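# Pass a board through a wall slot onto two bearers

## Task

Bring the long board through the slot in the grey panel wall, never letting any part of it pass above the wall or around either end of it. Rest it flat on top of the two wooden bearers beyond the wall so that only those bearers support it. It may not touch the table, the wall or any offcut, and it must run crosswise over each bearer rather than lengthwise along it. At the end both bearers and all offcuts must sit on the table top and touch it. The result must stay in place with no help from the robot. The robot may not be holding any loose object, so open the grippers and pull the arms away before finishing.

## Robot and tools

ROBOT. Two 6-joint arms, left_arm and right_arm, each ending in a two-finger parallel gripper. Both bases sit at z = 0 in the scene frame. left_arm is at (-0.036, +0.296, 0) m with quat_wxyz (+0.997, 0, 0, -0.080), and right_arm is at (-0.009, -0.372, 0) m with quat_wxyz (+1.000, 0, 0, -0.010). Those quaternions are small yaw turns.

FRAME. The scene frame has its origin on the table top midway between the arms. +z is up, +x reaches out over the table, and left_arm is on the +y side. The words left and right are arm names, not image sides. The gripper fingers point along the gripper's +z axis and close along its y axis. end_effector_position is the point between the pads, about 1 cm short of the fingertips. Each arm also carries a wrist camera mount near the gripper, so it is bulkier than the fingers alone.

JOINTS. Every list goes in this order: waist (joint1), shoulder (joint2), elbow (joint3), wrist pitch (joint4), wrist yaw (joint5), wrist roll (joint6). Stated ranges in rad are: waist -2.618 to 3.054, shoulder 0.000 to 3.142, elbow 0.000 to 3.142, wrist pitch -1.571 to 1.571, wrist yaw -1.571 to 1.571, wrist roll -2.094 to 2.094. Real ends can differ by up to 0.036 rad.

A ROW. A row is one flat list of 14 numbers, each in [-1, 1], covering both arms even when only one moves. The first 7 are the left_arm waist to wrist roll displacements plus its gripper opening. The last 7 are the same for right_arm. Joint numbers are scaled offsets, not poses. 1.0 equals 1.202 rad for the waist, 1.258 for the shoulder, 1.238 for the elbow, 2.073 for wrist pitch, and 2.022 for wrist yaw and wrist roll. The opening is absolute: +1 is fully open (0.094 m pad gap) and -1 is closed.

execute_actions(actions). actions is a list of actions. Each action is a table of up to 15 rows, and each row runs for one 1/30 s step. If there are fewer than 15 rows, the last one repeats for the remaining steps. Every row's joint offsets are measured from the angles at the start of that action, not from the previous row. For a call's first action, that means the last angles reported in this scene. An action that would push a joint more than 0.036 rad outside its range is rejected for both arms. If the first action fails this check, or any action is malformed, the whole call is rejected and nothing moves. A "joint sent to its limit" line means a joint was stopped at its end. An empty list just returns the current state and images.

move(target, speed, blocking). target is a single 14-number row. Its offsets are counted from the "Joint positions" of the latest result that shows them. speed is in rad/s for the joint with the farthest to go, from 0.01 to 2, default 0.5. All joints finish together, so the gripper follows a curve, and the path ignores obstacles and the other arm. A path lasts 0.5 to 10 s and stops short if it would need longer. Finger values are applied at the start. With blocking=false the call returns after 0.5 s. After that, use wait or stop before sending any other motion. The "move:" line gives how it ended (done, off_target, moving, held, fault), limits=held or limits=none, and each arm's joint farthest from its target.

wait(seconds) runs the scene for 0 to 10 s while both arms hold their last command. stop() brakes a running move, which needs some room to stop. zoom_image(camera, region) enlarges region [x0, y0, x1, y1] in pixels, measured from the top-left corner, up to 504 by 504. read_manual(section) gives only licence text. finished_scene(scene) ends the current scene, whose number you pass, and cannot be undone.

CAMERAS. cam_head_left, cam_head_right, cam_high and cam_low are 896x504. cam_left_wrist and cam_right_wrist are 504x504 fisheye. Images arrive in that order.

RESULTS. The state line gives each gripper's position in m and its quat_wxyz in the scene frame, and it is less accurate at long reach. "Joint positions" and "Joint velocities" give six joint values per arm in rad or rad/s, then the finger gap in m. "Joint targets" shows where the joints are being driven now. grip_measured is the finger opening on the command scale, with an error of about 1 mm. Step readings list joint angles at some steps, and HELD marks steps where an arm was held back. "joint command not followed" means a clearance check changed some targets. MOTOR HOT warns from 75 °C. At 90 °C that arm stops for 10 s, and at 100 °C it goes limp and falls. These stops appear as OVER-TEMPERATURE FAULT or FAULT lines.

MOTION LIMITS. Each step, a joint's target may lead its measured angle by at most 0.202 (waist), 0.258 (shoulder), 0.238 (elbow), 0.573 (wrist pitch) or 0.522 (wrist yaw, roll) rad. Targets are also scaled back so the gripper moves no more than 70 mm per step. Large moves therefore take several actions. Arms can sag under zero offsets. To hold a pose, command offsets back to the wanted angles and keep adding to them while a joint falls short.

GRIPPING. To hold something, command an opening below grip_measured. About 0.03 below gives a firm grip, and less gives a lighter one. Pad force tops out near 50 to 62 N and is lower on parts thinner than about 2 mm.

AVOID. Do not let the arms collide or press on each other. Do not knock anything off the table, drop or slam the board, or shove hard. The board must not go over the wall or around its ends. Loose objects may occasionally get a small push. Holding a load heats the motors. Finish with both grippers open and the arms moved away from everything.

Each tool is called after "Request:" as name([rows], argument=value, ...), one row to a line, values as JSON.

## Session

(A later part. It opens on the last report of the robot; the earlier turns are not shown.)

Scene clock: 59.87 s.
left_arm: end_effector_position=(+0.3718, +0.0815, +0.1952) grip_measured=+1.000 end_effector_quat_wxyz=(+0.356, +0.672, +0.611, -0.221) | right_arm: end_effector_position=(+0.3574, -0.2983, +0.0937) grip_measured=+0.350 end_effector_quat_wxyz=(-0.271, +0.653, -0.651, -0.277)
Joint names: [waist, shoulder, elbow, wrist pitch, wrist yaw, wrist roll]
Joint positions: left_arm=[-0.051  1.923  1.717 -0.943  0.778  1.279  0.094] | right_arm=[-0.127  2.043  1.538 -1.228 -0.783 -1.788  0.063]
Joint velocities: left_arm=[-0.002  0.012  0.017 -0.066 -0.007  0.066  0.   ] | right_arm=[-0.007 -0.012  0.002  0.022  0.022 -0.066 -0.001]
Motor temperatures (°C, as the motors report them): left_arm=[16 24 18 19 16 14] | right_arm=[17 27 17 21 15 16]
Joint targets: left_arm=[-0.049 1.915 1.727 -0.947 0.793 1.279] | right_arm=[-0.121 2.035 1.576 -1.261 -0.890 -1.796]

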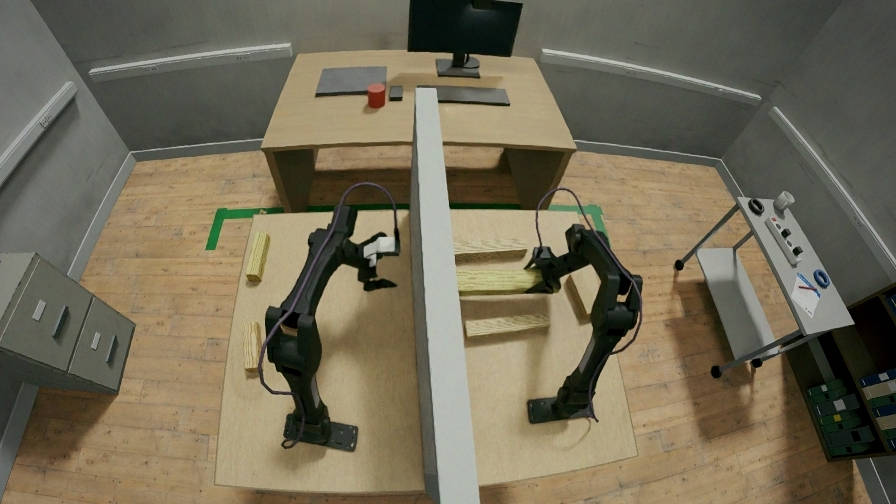

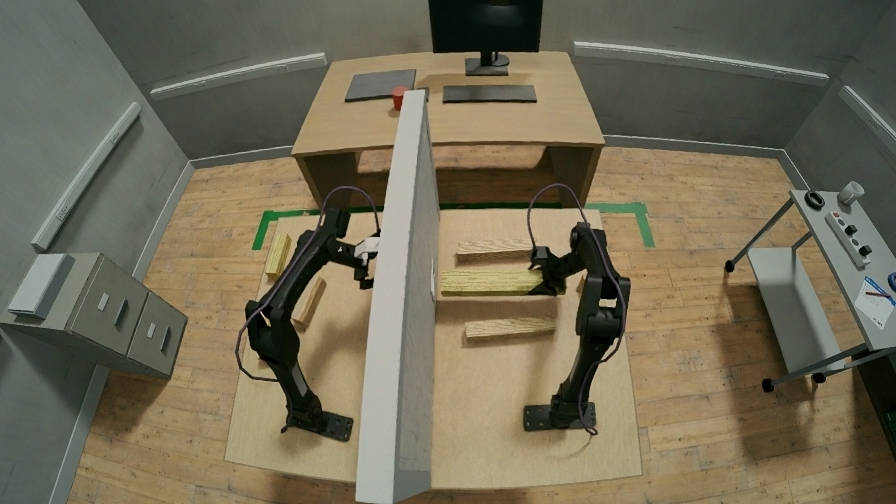

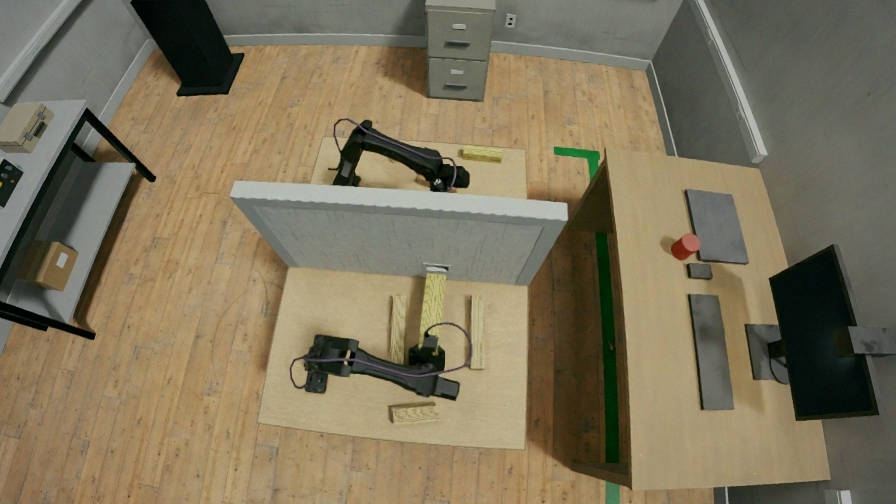

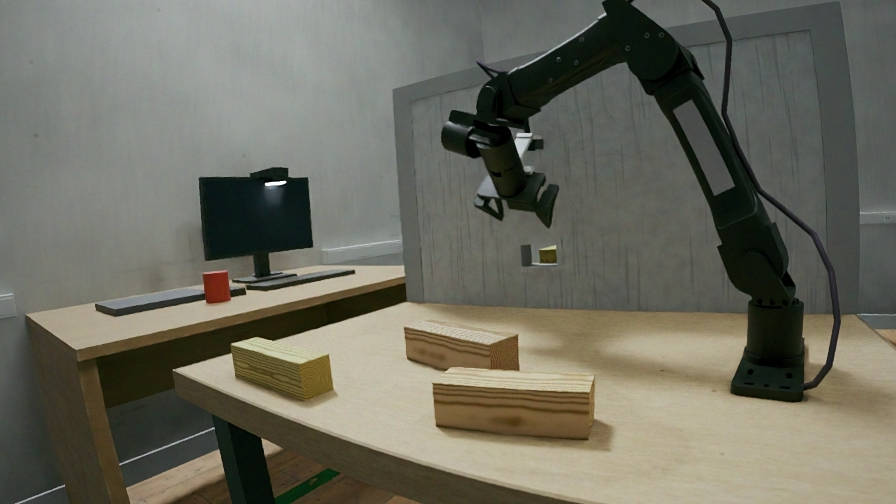

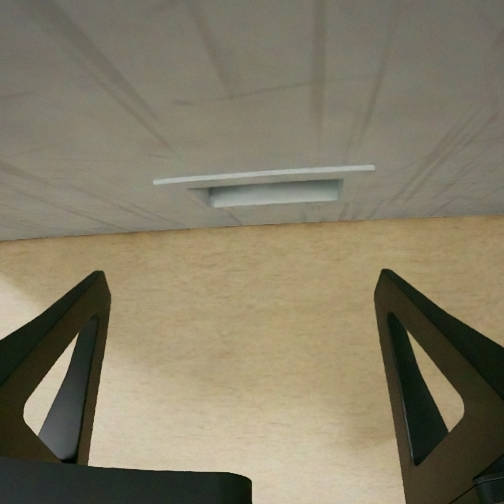

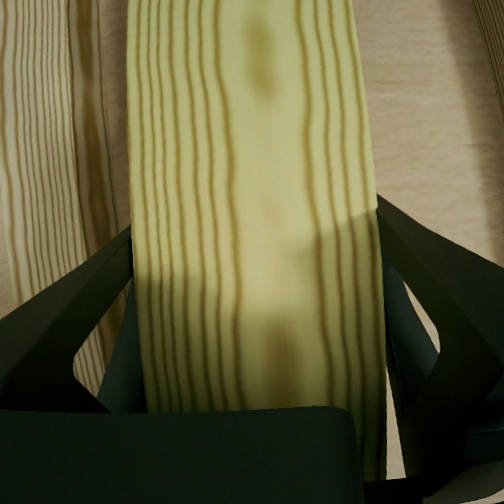

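Request:
execute_actions([
  [
[0.0017,-0.006,0.008,-0.002,0.0074,0,1, 0.0033,-0.0751,-0.0382,0.0012,-0.0583,0.0131,0.2],
[0.0017,-0.006,0.008,-0.002,0.0074,0,1, 0.0033,-0.1119,-0.0792,0.0262,-0.0689,0.0379,0.2],
[0.0017,-0.006,0.008,-0.002,0.0074,0,1, 0.0033,-0.1479,-0.1246,0.0673,-0.0767,0.0785,0.2],
[0.0017,-0.006,0.008,-0.002,0.0074,0,1, 0.0033,-0.1797,-0.1713,0.1205,-0.0806,0.1323,0.2],
[0.0017,-0.006,0.008,-0.002,0.0074,0,1, 0.0033,-0.2119,-0.2205,0.1804,-0.0798,0.1940,0.2],
[0.0017,-0.006,0.008,-0.002,0.0074,0,1, 0.0033,-0.2471,-0.2687,0.2391,-0.0755,0.2580,0.2],
[0.0017,-0.006,0.008,-0.002,0.0074,0,1, 0.0033,-0.2851,-0.3181,0.2879,-0.0638,0.3137,0.2],
[0.0017,-0.006,0.008,-0.002,0.0074,0,1, 0.0033,-0.3239,-0.3657,0.3261,-0.0489,0.3589,0.2],
[0.0017,-0.006,0.008,-0.002,0.0074,0,1, 0.0083,-0.3619,-0.4119,0.3668,-0.0315,0.4085,0.2],
[0.0017,-0.006,0.008,-0.002,0.0074,0,1, 0.0240,-0.3991,-0.4554,0.4011,-0.0145,0.4523,0.2],
[0.0017,-0.006,0.008,-0.002,0.0074,0,1, 0.0394,-0.4347,-0.4977,0.4349,0.0044,0.4967,0.2],
[0.0017,-0.006,0.008,-0.002,0.0074,0,1, 0.0504,-0.4680,-0.5374,0.4667,0.0263,0.5408,0.2],
[0.0017,-0.006,0.008,-0.002,0.0074,0,1, 0.0665,-0.5011,-0.5746,0.4968,0.0508,0.5828,0.2],
[0.0017,-0.006,0.008,-0.002,0.0074,0,1, 0.0855,-0.5327,-0.6104,0.5205,0.0804,0.6207,0.2],
[0.0017,-0.006,0.008,-0.002,0.0074,0,1, 0.1074,-0.5610,-0.6431,0.5432,0.1110,0.6597,0.2]
],
  [
[0.0017,-0.006,0.008,-0.002,0.0074,0,1, 0.0735,-0.1293,-0.0947,0.1577,0.0771,0.2037,0.2],
[0.0017,-0.006,0.008,-0.002,0.0074,0,1, 0.1020,-0.1535,-0.1221,0.1764,0.1129,0.2415,0.2],
[0.0017,-0.006,0.008,-0.002,0.0074,0,1, 0.1335,-0.1755,-0.1475,0.1902,0.1530,0.2756,0.2],
[0.0017,-0.006,0.008,-0.002,0.0074,0,1, 0.1661,-0.1922,-0.1693,0.2014,0.1938,0.3105,0.2],
[0.0017,-0.006,0.008,-0.002,0.0074,0,1, 0.2012,-0.2057,-0.1882,0.2114,0.2347,0.3460,0.2],
[0.0017,-0.006,0.008,-0.002,0.0074,0,1, 0.2389,-0.2173,-0.2044,0.2193,0.2779,0.3810,0.2],
[0.0017,-0.006,0.008,-0.002,0.0074,0,1, 0.2776,-0.2243,-0.2175,0.2249,0.3233,0.4159,0.2],
[0.0017,-0.006,0.008,-0.002,0.0074,0,1, 0.3189,-0.2311,-0.2267,0.2273,0.3656,0.4538,0.2],
[0.0017,-0.006,0.008,-0.002,0.0074,0,1, 0.3635,-0.2361,-0.2344,0.2269,0.4114,0.4895,0.2],
[0.0017,-0.006,0.008,-0.002,0.0074,0,1, 0.3927,-0.2361,-0.2397,0.2240,0.4591,0.5254,0.2],
[0.0017,-0.006,0.008,-0.002,0.0074,0,1, 0.3984,-0.2361,-0.2426,0.2177,0.4779,0.5339,0.2],
[0.0017,-0.006,0.008,-0.002,0.0074,0,1, 0.3891,-0.2361,-0.2426,0.2123,0.4691,0.5205,0.2],
[0.0017,-0.006,0.008,-0.002,0.0074,0,1, 0.3773,-0.2361,-0.2426,0.2096,0.4356,0.4891,0.2],
[0.0017,-0.006,0.008,-0.002,0.0074,0,1, 0.3776,-0.2361,-0.2426,0.2091,0.4042,0.4611,0.2],
[0.0017,-0.006,0.008,-0.002,0.0074,0,1, 0.3843,-0.2361,-0.2426,0.2091,0.3896,0.4500,0.2]
],
])

Scene clock: 68.43 s.
left_arm: end_effector_position=(+0.3718, +0.0815, +0.1952) grip_measured=+1.000 end_effector_quat_wxyz=(+0.356, +0.672, +0.611, -0.221) | right_arm: end_effector_position=(+0.3024, -0.2648, +0.0887) grip_measured=+0.349 end_effector_quat_wxyz=(+0.401, -0.111, +0.908, +0.044)
Joint names: [waist, shoulder, elbow, wrist pitch, wrist yaw, wrist roll]
Joint positions: left_arm=[-0.051  1.923  1.717 -0.943  0.778  1.279  0.094] | right_arm=[ 0.413  1.173  0.502 -0.074  0.119  0.096  0.063]
Joint velocities: left_arm=[ 0.012 -0.022 -0.012 -0.081 -0.125  0.007  0.   ] | right_arm=[-0.022 -0.002 -0.032 -0.095  0.271  0.051 -0.001]
Motor temperatures (°C, as the motors report them): left_arm=[16 24 18 19 16 14] | right_arm=[17 27 18 21 16 16]
Joint targets: left_arm=[-0.049 1.915 1.727 -0.947 0.793 1.279] | right_arm=[0.414 1.132 0.512 0.036 0.139 0.103]
Step readings (joint positions; steps 1 to 15: 1st action; 16 to 30: 2nd action):
0: left_arm=[-0.051 1.923 1.717 -0.943 0.778 1.279] | right_arm=[-0.127 2.043 1.538 -1.231 -0.783 -1.789]
1: left_arm=[-0.051 1.923 1.717 -0.943 0.778 1.279] | right_arm=[-0.127 2.034 1.528 -1.221 -0.784 -1.785]
2: left_arm=[-0.051 1.923 1.717 -0.943 0.778 1.279] | right_arm=[-0.127 2.013 1.501 -1.199 -0.786 -1.772]
4: left_arm=[-0.051 1.923 1.717 -0.943 0.778 1.279] | right_arm=[-0.127 1.938 1.411 -1.133 -0.795 -1.707]
8: left_arm=[-0.051 1.923 1.717 -0.943 0.778 1.279] | right_arm=[-0.127 1.739 1.183 -0.879 -0.810 -1.417]
15: left_arm=[-0.051 1.923 1.717 -0.943 0.778 1.279] | right_arm=[-0.047 1.429 0.812 -0.397 -0.649 -0.807]
16: left_arm=[-0.051 1.923 1.717 -0.943 0.778 1.279] | right_arm=[-0.020 1.387 0.766 -0.344 -0.605 -0.727]
17: left_arm=[-0.051 1.923 1.717 -0.943 0.778 1.279] | right_arm=[0.012 1.344 0.722 -0.298 -0.557 -0.648]
19: left_arm=[-0.051 1.923 1.717 -0.943 0.778 1.279] | right_arm=[0.085 1.266 0.647 -0.223 -0.452 -0.496]
23: left_arm=[-0.051 1.923 1.717 -0.943 0.778 1.279] | right_arm=[0.256 1.188 0.553 -0.110 -0.197 -0.202]
30: Joint positions above

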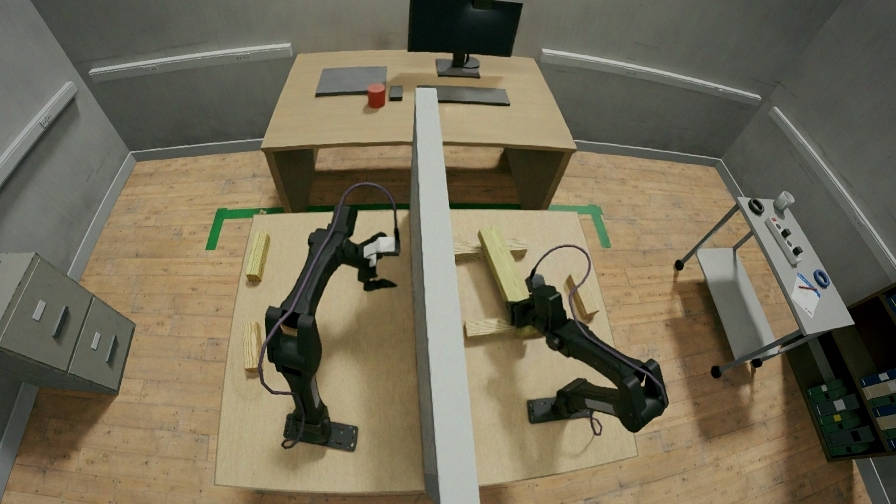

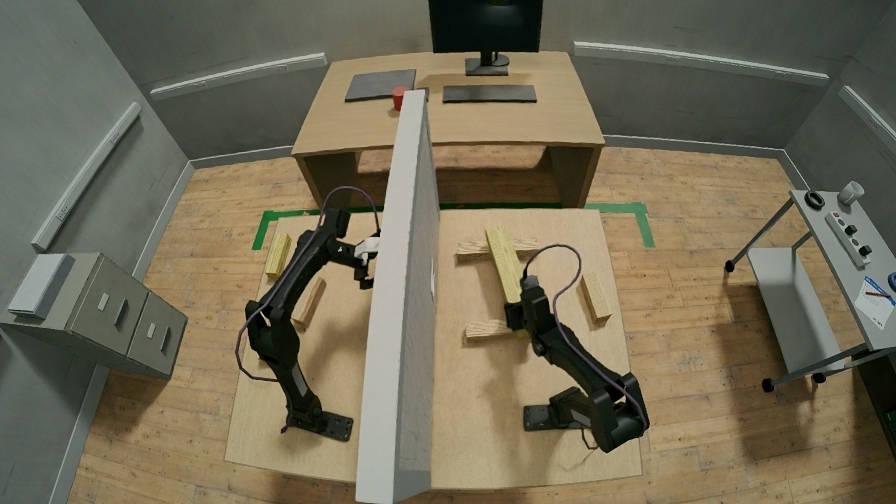

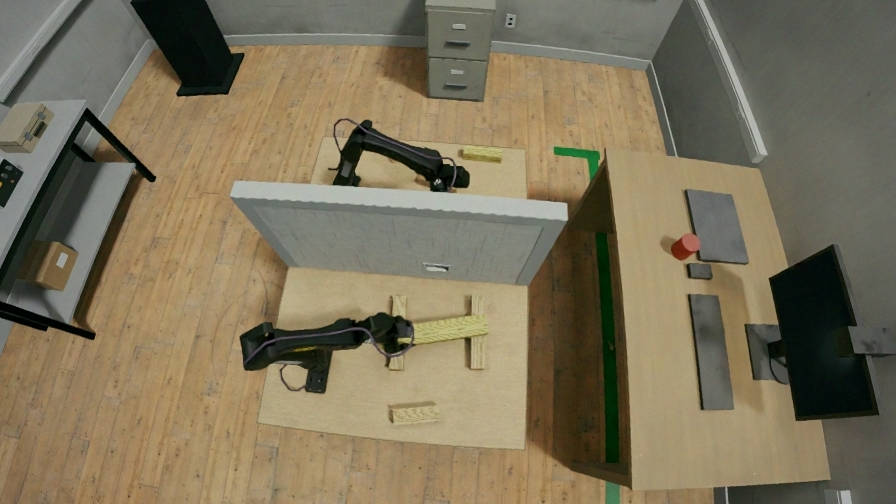

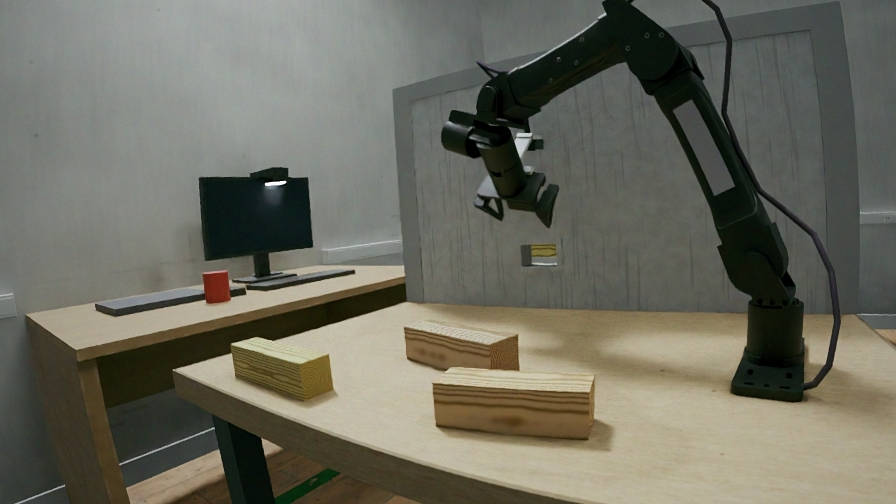

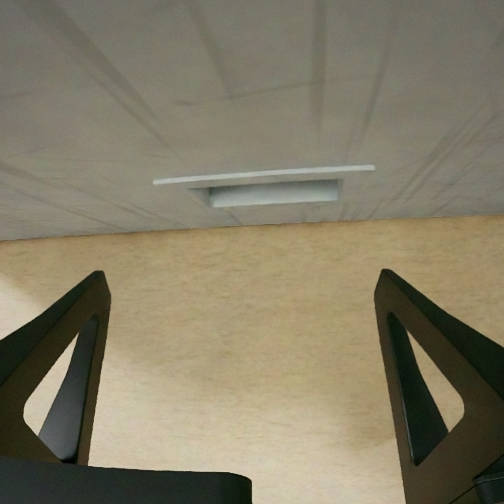

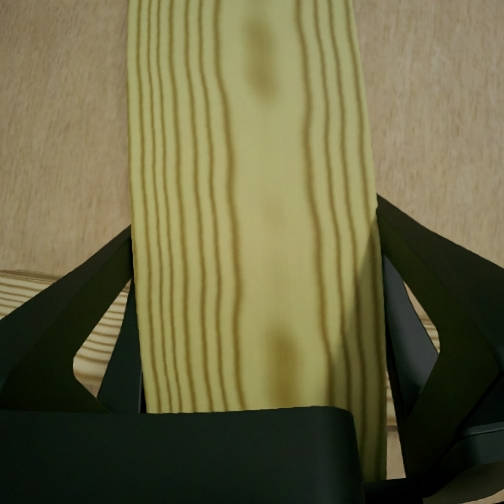

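Request:
execute_actions(actions=[])

Scene clock: 68.80 s.
left_arm: end_effector_position=(+0.3718, +0.0815, +0.1952) grip_measured=+1.000 end_effector_quat_wxyz=(+0.356, +0.672, +0.611, -0.221) | right_arm: end_effector_position=(+0.3030, -0.2654, +0.0892) grip_measured=+0.349 end_effector_quat_wxyz=(+0.403, -0.109, +0.908, +0.043)
Joint names: [waist, shoulder, elbow, wrist pitch, wrist yaw, wrist roll]
Joint positions: left_arm=[-0.051  1.923  1.717 -0.943  0.778  1.279  0.094] | right_arm=[ 0.413  1.173  0.502 -0.071  0.123  0.098  0.063]
Joint velocities: left_arm=[-0.002 -0.017  0.017  0.037  0.022 -0.037  0.   ] | right_arm=[ 0.017 -0.002 -0.007  0.022 -0.007 -0.007 -0.001]
Motor temperatures (°C, as the motors report them): left_arm=[16 24 18 19 16 14] | right_arm=[17 27 18 21 16 16]
Joint targets: left_arm=[-0.049 1.915 1.727 -0.947 0.793 1.279] | right_arm=[0.414 1.132 0.512 0.037 0.139 0.103]

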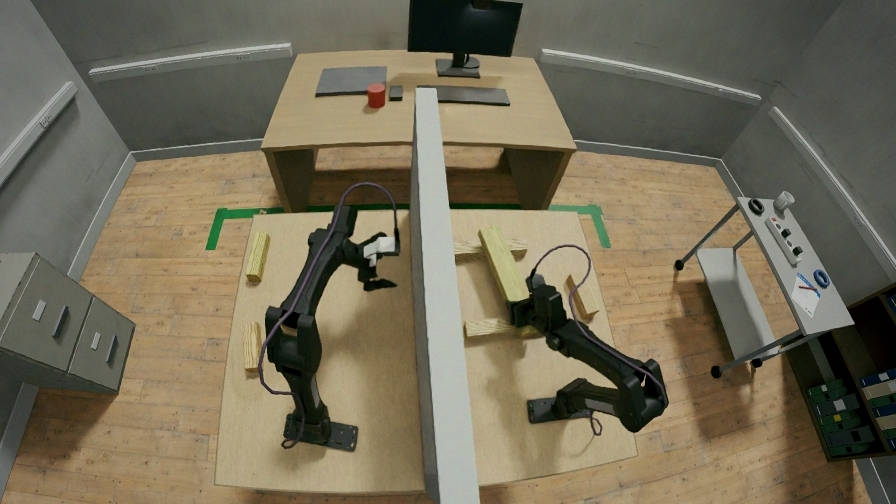

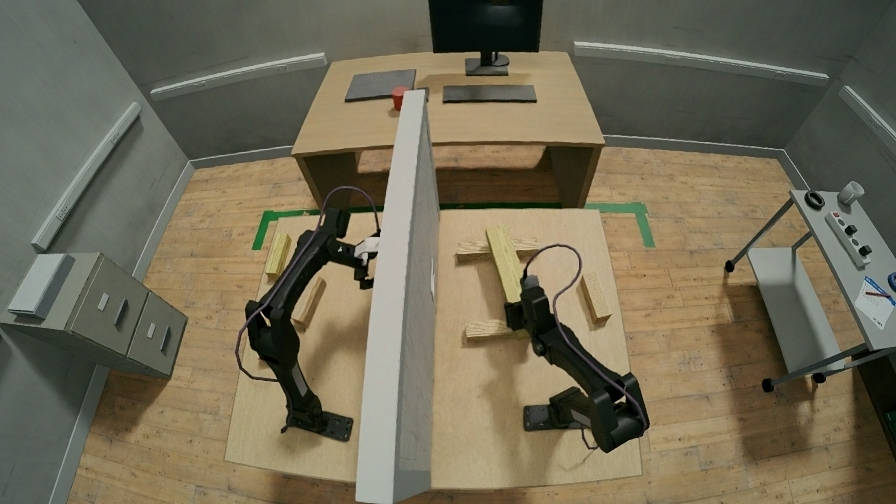

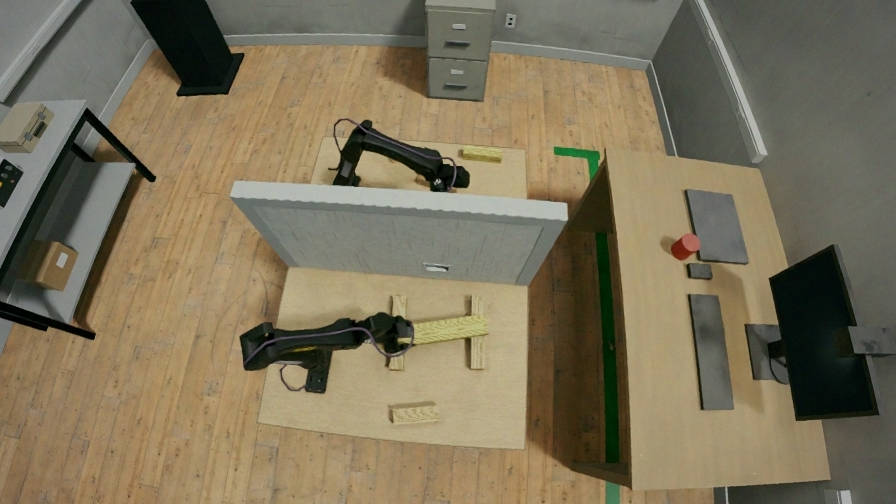

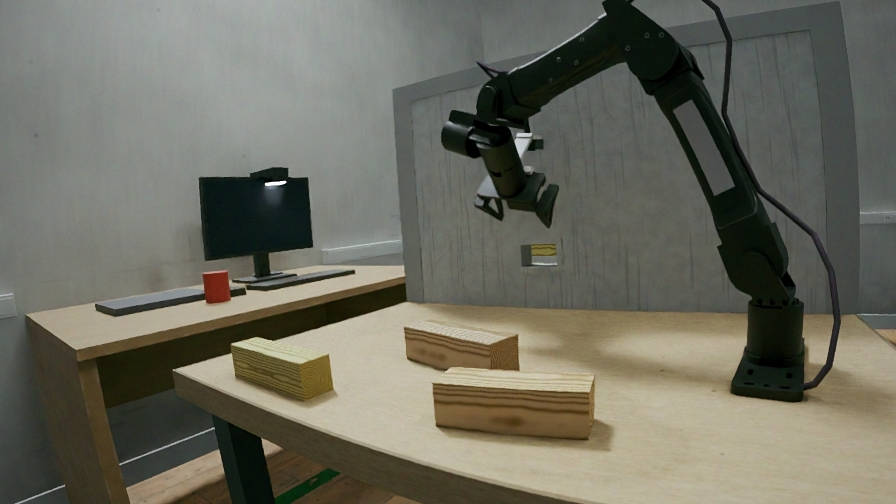

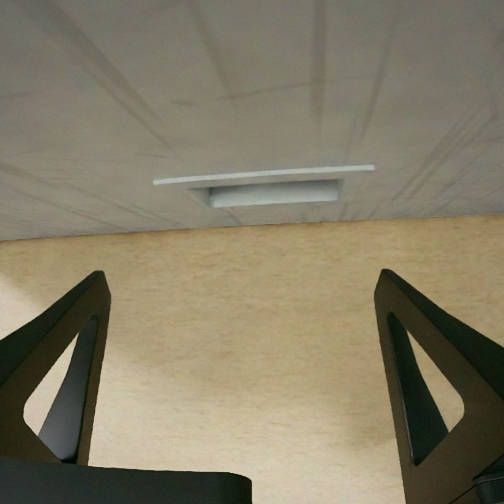

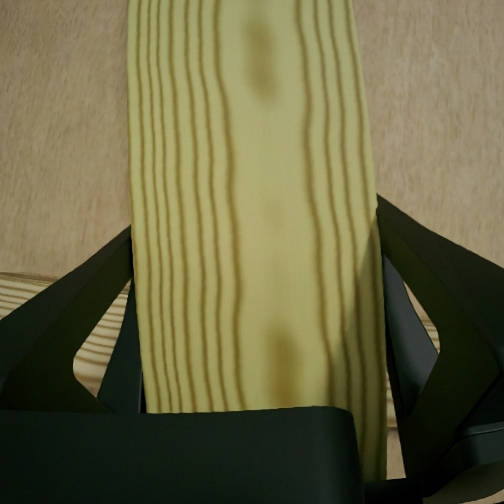

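Request:
zoom_image(camera="cam_high", region=[350, 270, 520, 400])

Request:
zoom_image(camera="cam_head_right", region=[430, 200, 630, 370])

Region (350, 270, 520, 400) of cam_high's 896x504 image, scaled by 2.965, with more detail than that image has; it fills the top 385 rows of this view, and the rest is white.

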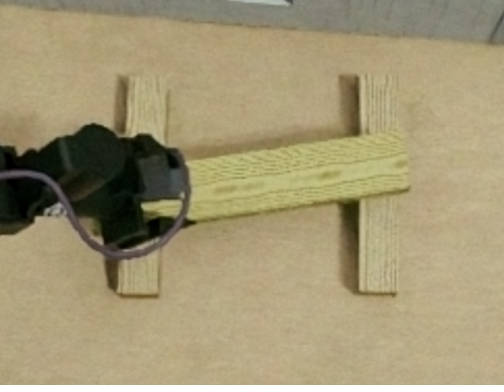

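Region (430, 200, 630, 370) of cam_head_right's 896x504 image, scaled by 2.520, with more detail than that image has; it fills the top 428 rows of this view, and the rest is white.

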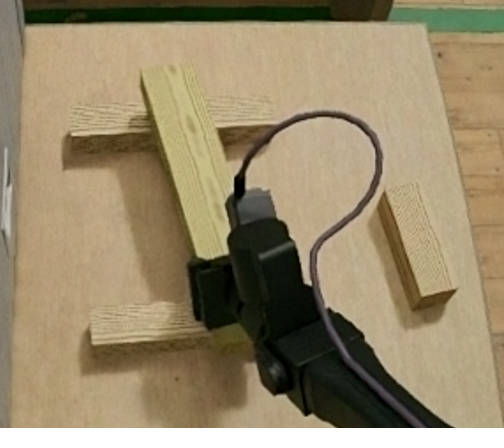

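Request:
execute_actions([
  [
[0.0017,-0.0064,0.0081,-0.0019,0.0074,0,1, 0.0008,-0.0024,0.0110,0.0539,0.007,0.006,0.2],
[0.0017,-0.0064,0.0081,-0.0019,0.0074,0,1, 0.0008,0.0015,0.0130,0.0561,0.007,0.010,0.2],
[0.0017,-0.0064,0.0081,-0.0019,0.0074,0,1, 0.0008,0.0069,0.0145,0.0596,0.007,0.0130,0.2],
[0.0017,-0.0064,0.0081,-0.0019,0.0074,0,1, 0.0008,0.0135,0.0145,0.0643,0.007,0.0140,0.2],
[0.0017,-0.0064,0.0081,-0.0019,0.0074,0,1, 0.0008,0.0209,0.0145,0.0698,0.007,0.0140,0.2],
[0.0017,-0.0064,0.0081,-0.0019,0.0074,0,1, 0.0008,0.0288,0.0145,0.0753,0.007,0.0140,0.2],
[0.0017,-0.0064,0.0081,-0.0019,0.0074,0,1, 0.0008,0.0366,0.0145,0.0804,0.007,0.0135,0.2],
[0.0017,-0.0064,0.0081,-0.0019,0.0074,0,1, 0.0008,0.0439,0.0145,0.0848,0.007,0.0130,0.2],
[0.0017,-0.0064,0.0081,-0.0019,0.0074,0,1, 0.0008,0.0503,0.0145,0.0883,0.007,0.0126,0.2],
[0.0017,-0.0064,0.0081,-0.0019,0.0074,0,1, 0.0008,0.0554,0.0145,0.0906,0.007,0.0126,0.2],
[0.0017,-0.0064,0.0081,-0.0019,0.0074,0,1, 0.0008,0.0589,0.0145,0.0916,0.007,0.0126,0.2],
[0.0017,-0.0064,0.0081,-0.0019,0.0074,0,1, 0.0008,0.0606,0.0145,0.0913,0.007,0.0126,0.2],
[0.0017,-0.0064,0.0081,-0.0019,0.0074,0,1, 0.0008,0.0607,0.0145,0.0897,0.007,0.0126,0.2],
[0.0017,-0.0064,0.0081,-0.0019,0.0074,0,1, 0.0008,0.0607,0.0145,0.0871,0.007,0.0126,0.2],
[0.0017,-0.0064,0.0081,-0.0019,0.0074,0,1, 0.0008,0.0607,0.0145,0.0848,0.007,0.0126,0.2]
],
])

Scene clock: 72.80 s.
left_arm: end_effector_position=(+0.3718, +0.0815, +0.1952) grip_measured=+1.000 end_effector_quat_wxyz=(+0.356, +0.672, +0.611, -0.221) | right_arm: end_effector_position=(+0.3101, -0.2625, +0.0736) grip_measured=+0.349 end_effector_quat_wxyz=(+0.393, -0.102, +0.913, +0.044)
Joint names: [waist, shoulder, elbow, wrist pitch, wrist yaw, wrist roll]
Joint positions: left_arm=[-0.051  1.923  1.717 -0.943  0.778  1.279  0.094] | right_arm=[ 0.413  1.26   0.502 -0.007  0.123  0.118  0.063]
Joint velocities: left_arm=[-0.017 -0.017 -0.007 -0.022  0.051 -0.007  0.   ] | right_arm=[ 0.002  0.012 -0.002 -0.037 -0.051  0.066 -0.001]
Motor temperatures (°C, as the motors report them): left_arm=[16 24 18 19 16 14] | right_arm=[17 26 18 23 15 16]
Joint targets: left_arm=[-0.049 1.915 1.727 -0.947 0.793 1.279] | right_arm=[0.414 1.250 0.519 0.104 0.137 0.123]
Step readings (joint positions):
0: left_arm=[-0.051 1.923 1.717 -0.943 0.778 1.279] | right_arm=[0.413 1.173 0.502 -0.071 0.123 0.098]
1: left_arm=[-0.051 1.923 1.717 -0.943 0.778 1.279] | right_arm=[0.413 1.173 0.502 -0.071 0.123 0.099]
2: left_arm=[-0.051 1.923 1.717 -0.943 0.778 1.279] | right_arm=[0.413 1.175 0.502 -0.070 0.123 0.102]
4: left_arm=[-0.051 1.923 1.717 -0.943 0.778 1.279] | right_arm=[0.413 1.183 0.502 -0.061 0.123 0.108]
8: left_arm=[-0.051 1.923 1.717 -0.943 0.778 1.279] | right_arm=[0.413 1.220 0.502 -0.033 0.123 0.116]
15: Joint positions above

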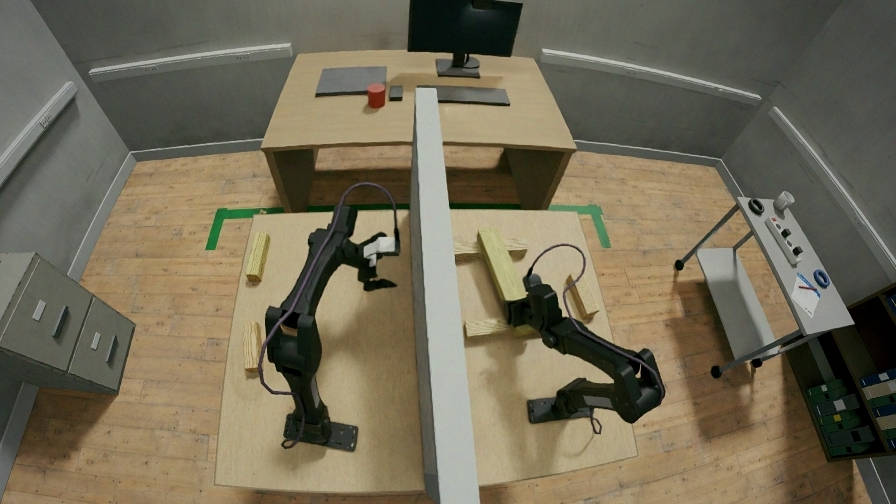

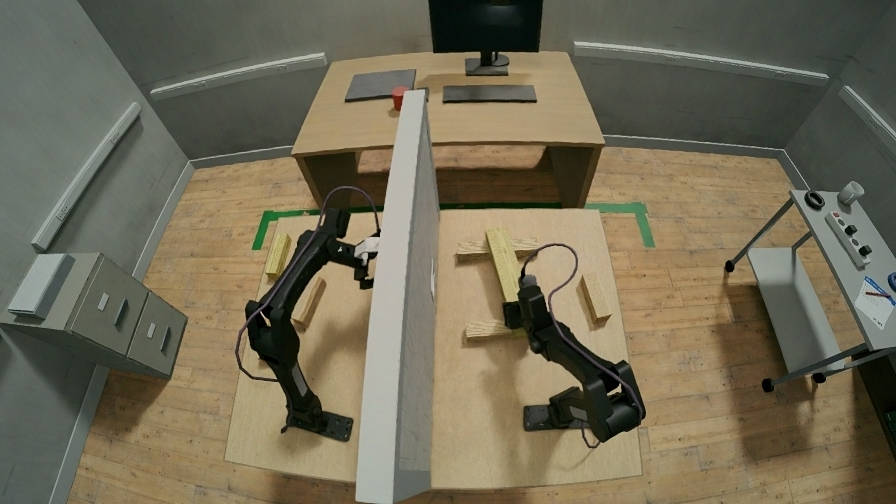

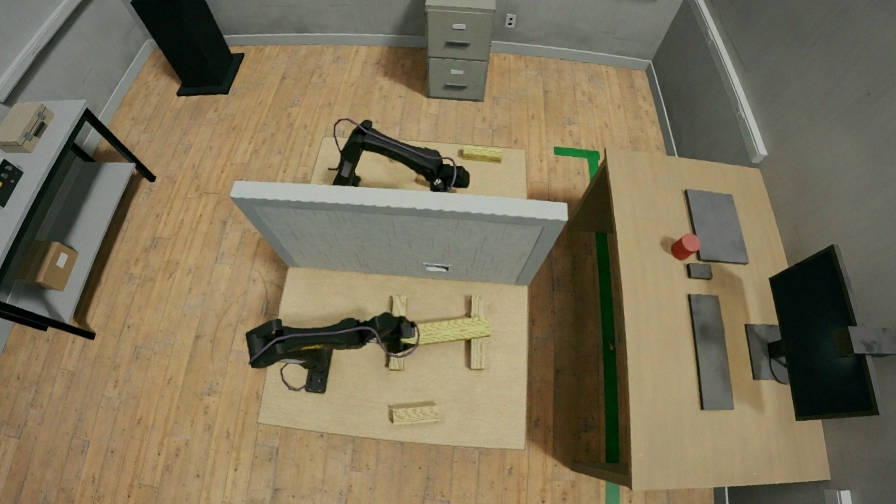

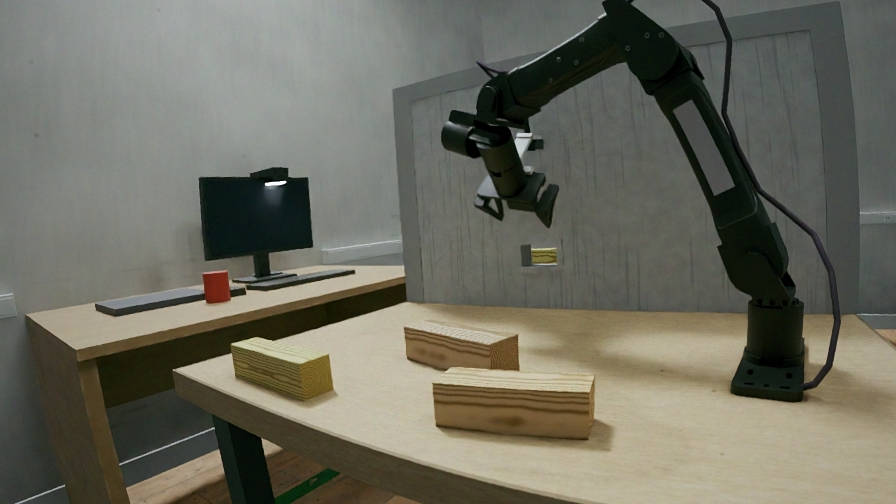

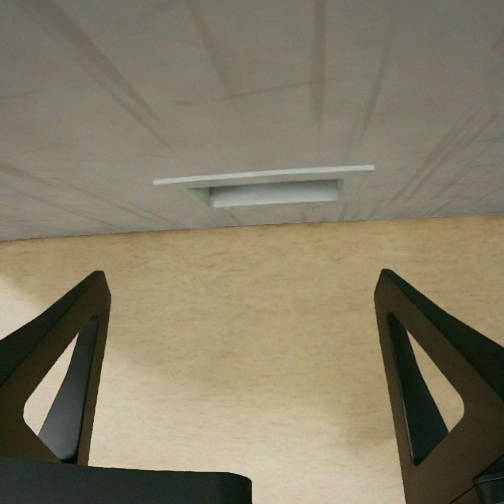

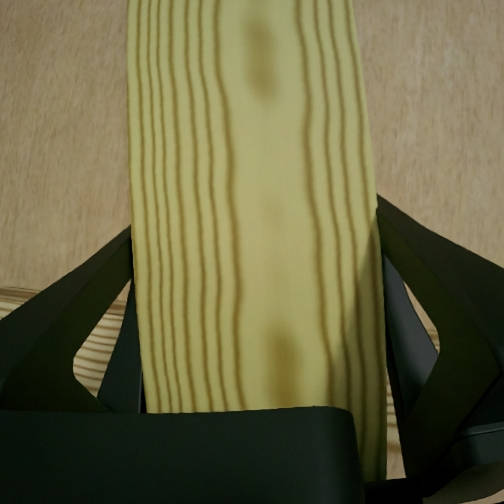

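Request:
zoom_image(camera="cam_head_right", region=[440, 215, 580, 355])

Request:
zoom_image(camera="cam_high", region=[350, 270, 520, 400])

Request:
zoom_image(camera="cam_low", region=[490, 220, 590, 290])

Region (440, 215, 580, 355) of cam_head_right's 896x504 image, scaled by 3.600, with more detail than that image has.

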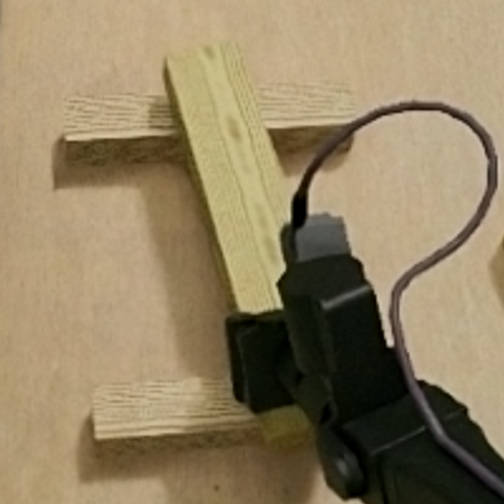

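Region (350, 270, 520, 400) of cam_high's 896x504 image, scaled by 2.965, with more detail than that image has; it fills the top 385 rows of this view, and the rest is white.

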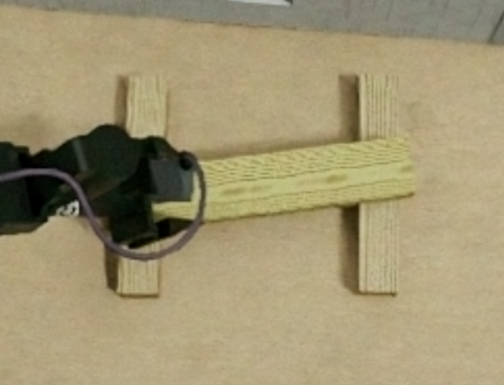

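Region (490, 220, 590, 290) of cam_low's 896x504 image, scaled by 5.040, with more detail than that image has; it fills the top 353 rows of this view, and the rest is white.

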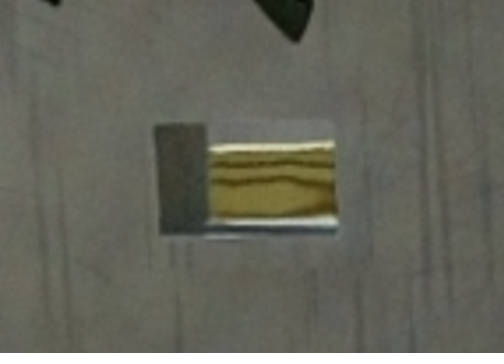

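Request:
zoom_image(camera="cam_head_right", region=[455, 295, 545, 355])

Request:
zoom_image(camera="cam_head_left", region=[455, 295, 545, 355])

Region (455, 295, 545, 355) of cam_head_right's 896x504 image, scaled by 5.600, with more detail than that image has.

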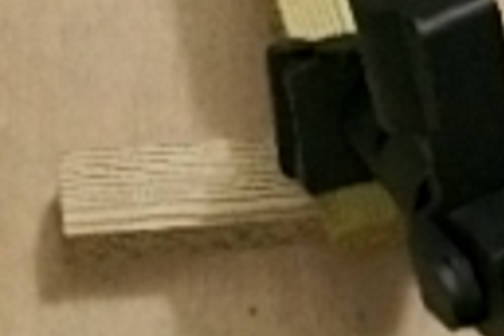

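Region (455, 295, 545, 355) of cam_head_left's 896x504 image, scaled by 5.600, with more detail than that image has.

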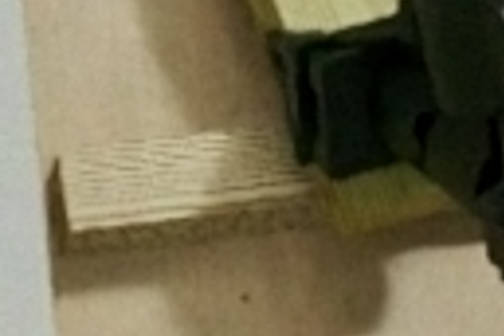

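Request:
execute_actions([
  [
[0.0017,-0.0064,0.0081,-0.0019,0.0074,0,1, 0.0008,-0.0071,0.0068,0.0538,0.0069,0,0.2],
[0.0017,-0.0064,0.0081,-0.0019,0.0074,0,1, 0.0008,-0.0052,0.0057,0.0551,0.0069,0,0.2],
[0.0017,-0.0064,0.0081,-0.0019,0.0074,0,1, 0.0008,-0.0027,0.0043,0.0582,0.0069,0,0.2],
[0.0017,-0.0064,0.0081,-0.0019,0.0074,0,1, 0.0008,0.0001,0.0028,0.0636,0.0069,0,0.2],
[0.0017,-0.0064,0.0081,-0.0019,0.0074,0,1, 0.0008,0.0028,0.0012,0.0677,0.0069,0,0.2],
[0.0017,-0.0064,0.0081,-0.0019,0.0074,0,1, 0.0008,0.0056,-0.0003,0.0709,0.0069,0,0.2],
[0.0017,-0.0064,0.0081,-0.0019,0.0074,0,1, 0.0008,0.0083,-0.0019,0.0735,0.0069,0,0.2],
[0.0017,-0.0064,0.0081,-0.0019,0.0074,0,1, 0.0008,0.0111,-0.0034,0.0760,0.0069,0,0.2],
[0.0017,-0.0064,0.0081,-0.0019,0.0074,0,1, 0.0008,0.0139,-0.0050,0.0786,0.0069,0,0.2],
[0.0017,-0.0064,0.0081,-0.0019,0.0074,0,1, 0.0008,0.0163,-0.0063,0.0811,0.0069,0,0.2],
[0.0017,-0.0064,0.0081,-0.0019,0.0074,0,1, 0.0008,0.0183,-0.0074,0.0834,0.0069,0,0.2],
[0.0017,-0.0064,0.0081,-0.0019,0.0074,0,1, 0.0008,0.0194,-0.0080,0.0843,0.0069,0,0.2],
[0.0017,-0.0064,0.0081,-0.0019,0.0074,0,1, 0.0008,0.0196,-0.0082,0.0837,0.0069,0,0.2],
[0.0017,-0.0064,0.0081,-0.0019,0.0074,0,1, 0.0008,0.0196,-0.0082,0.0815,0.0069,0,0.2],
[0.0017,-0.0064,0.0081,-0.0019,0.0074,0,1, 0.0008,0.0196,-0.0082,0.0788,0.0069,0,0.2]
],
])

Scene clock: 76.37 s.
left_arm: end_effector_position=(+0.3718, +0.0815, +0.1952) grip_measured=+1.000 end_effector_quat_wxyz=(+0.356, +0.672, +0.611, -0.221) | right_arm: end_effector_position=(+0.3138, -0.2610, +0.0681) grip_measured=+0.349 end_effector_quat_wxyz=(+0.398, -0.101, +0.911, +0.045)
Joint names: [waist, shoulder, elbow, wrist pitch, wrist yaw, wrist roll]
Joint positions: left_arm=[-0.051  1.923  1.717 -0.943  0.778  1.279  0.094] | right_arm=[0.413 1.292 0.487 0.051 0.123 0.119 0.063]
Joint velocities: left_arm=[ 0.012 -0.017 -0.012 -0.051 -0.051 -0.007  0.   ] | right_arm=[ 0.007  0.017 -0.046 -0.022 -0.007  0.022 -0.001]
Motor temperatures (°C, as the motors report them): left_arm=[16 24 18 19 16 14] | right_arm=[17 25 18 25 15 16]
Joint targets: left_arm=[-0.049 1.915 1.727 -0.947 0.793 1.279] | right_arm=[0.414 1.285 0.491 0.156 0.137 0.118]
Step readings (joint positions):
0: left_arm=[-0.051 1.923 1.717 -0.943 0.778 1.279] | right_arm=[0.413 1.260 0.502 -0.003 0.123 0.119]
1: left_arm=[-0.051 1.923 1.717 -0.943 0.778 1.279] | right_arm=[0.413 1.260 0.502 -0.003 0.123 0.119]
2: left_arm=[-0.051 1.923 1.717 -0.943 0.778 1.279] | right_arm=[0.413 1.260 0.502 -0.003 0.123 0.119]
4: left_arm=[-0.051 1.923 1.717 -0.943 0.778 1.279] | right_arm=[0.413 1.261 0.502 -0.000 0.123 0.119]
8: left_arm=[-0.051 1.923 1.717 -0.943 0.778 1.279] | right_arm=[0.413 1.275 0.502 0.022 0.123 0.119]
15: Joint positions above

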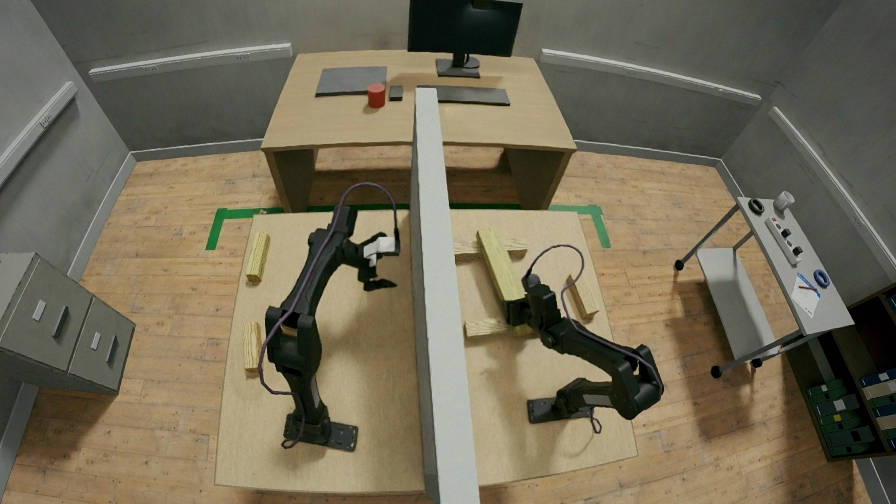

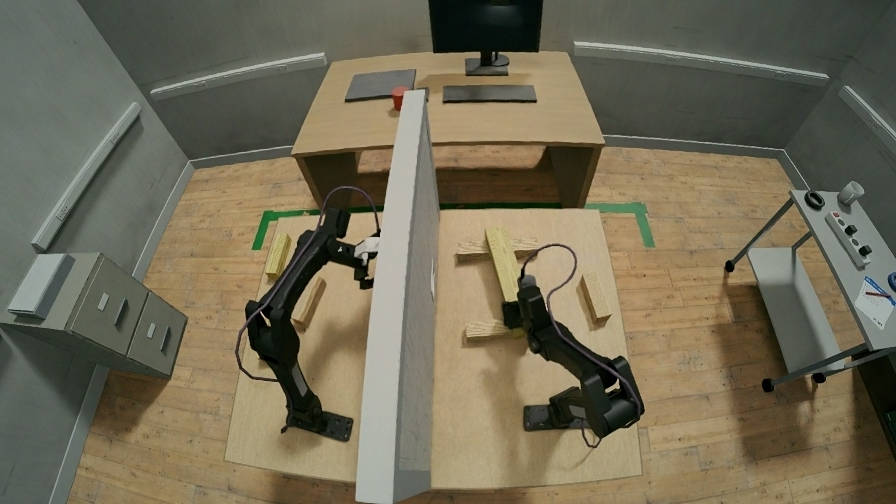

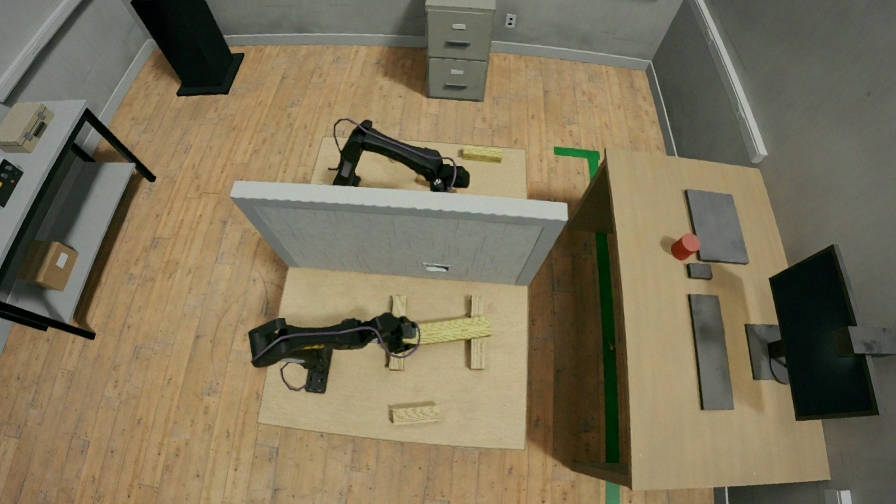

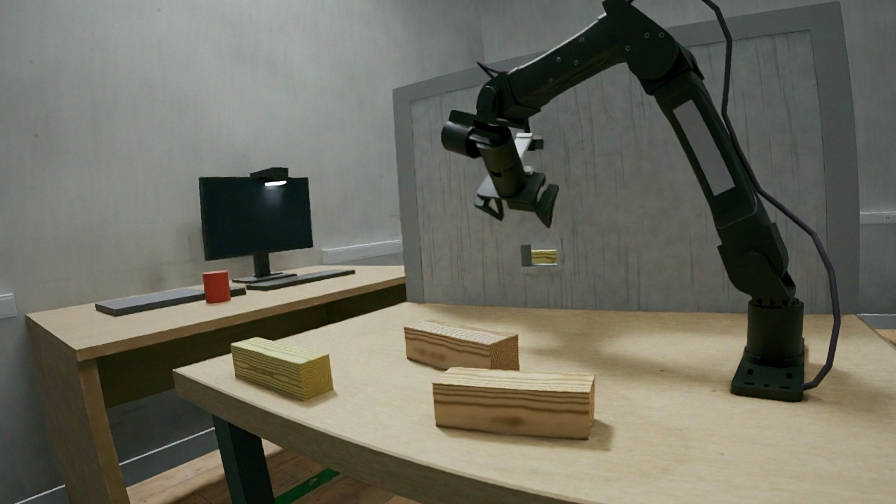

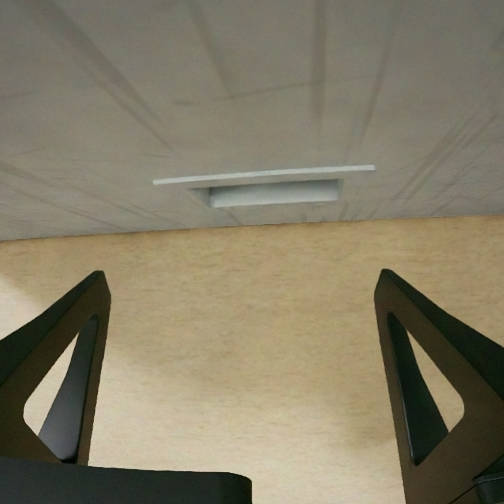

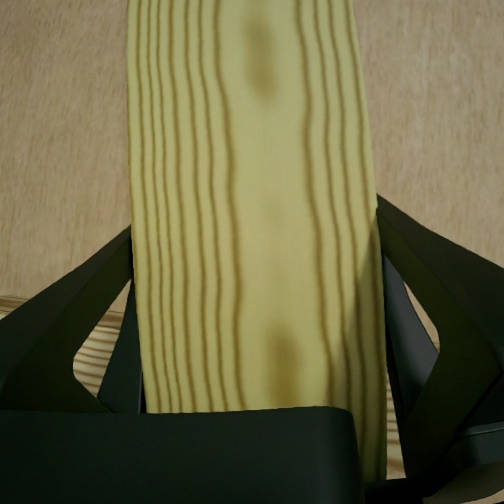

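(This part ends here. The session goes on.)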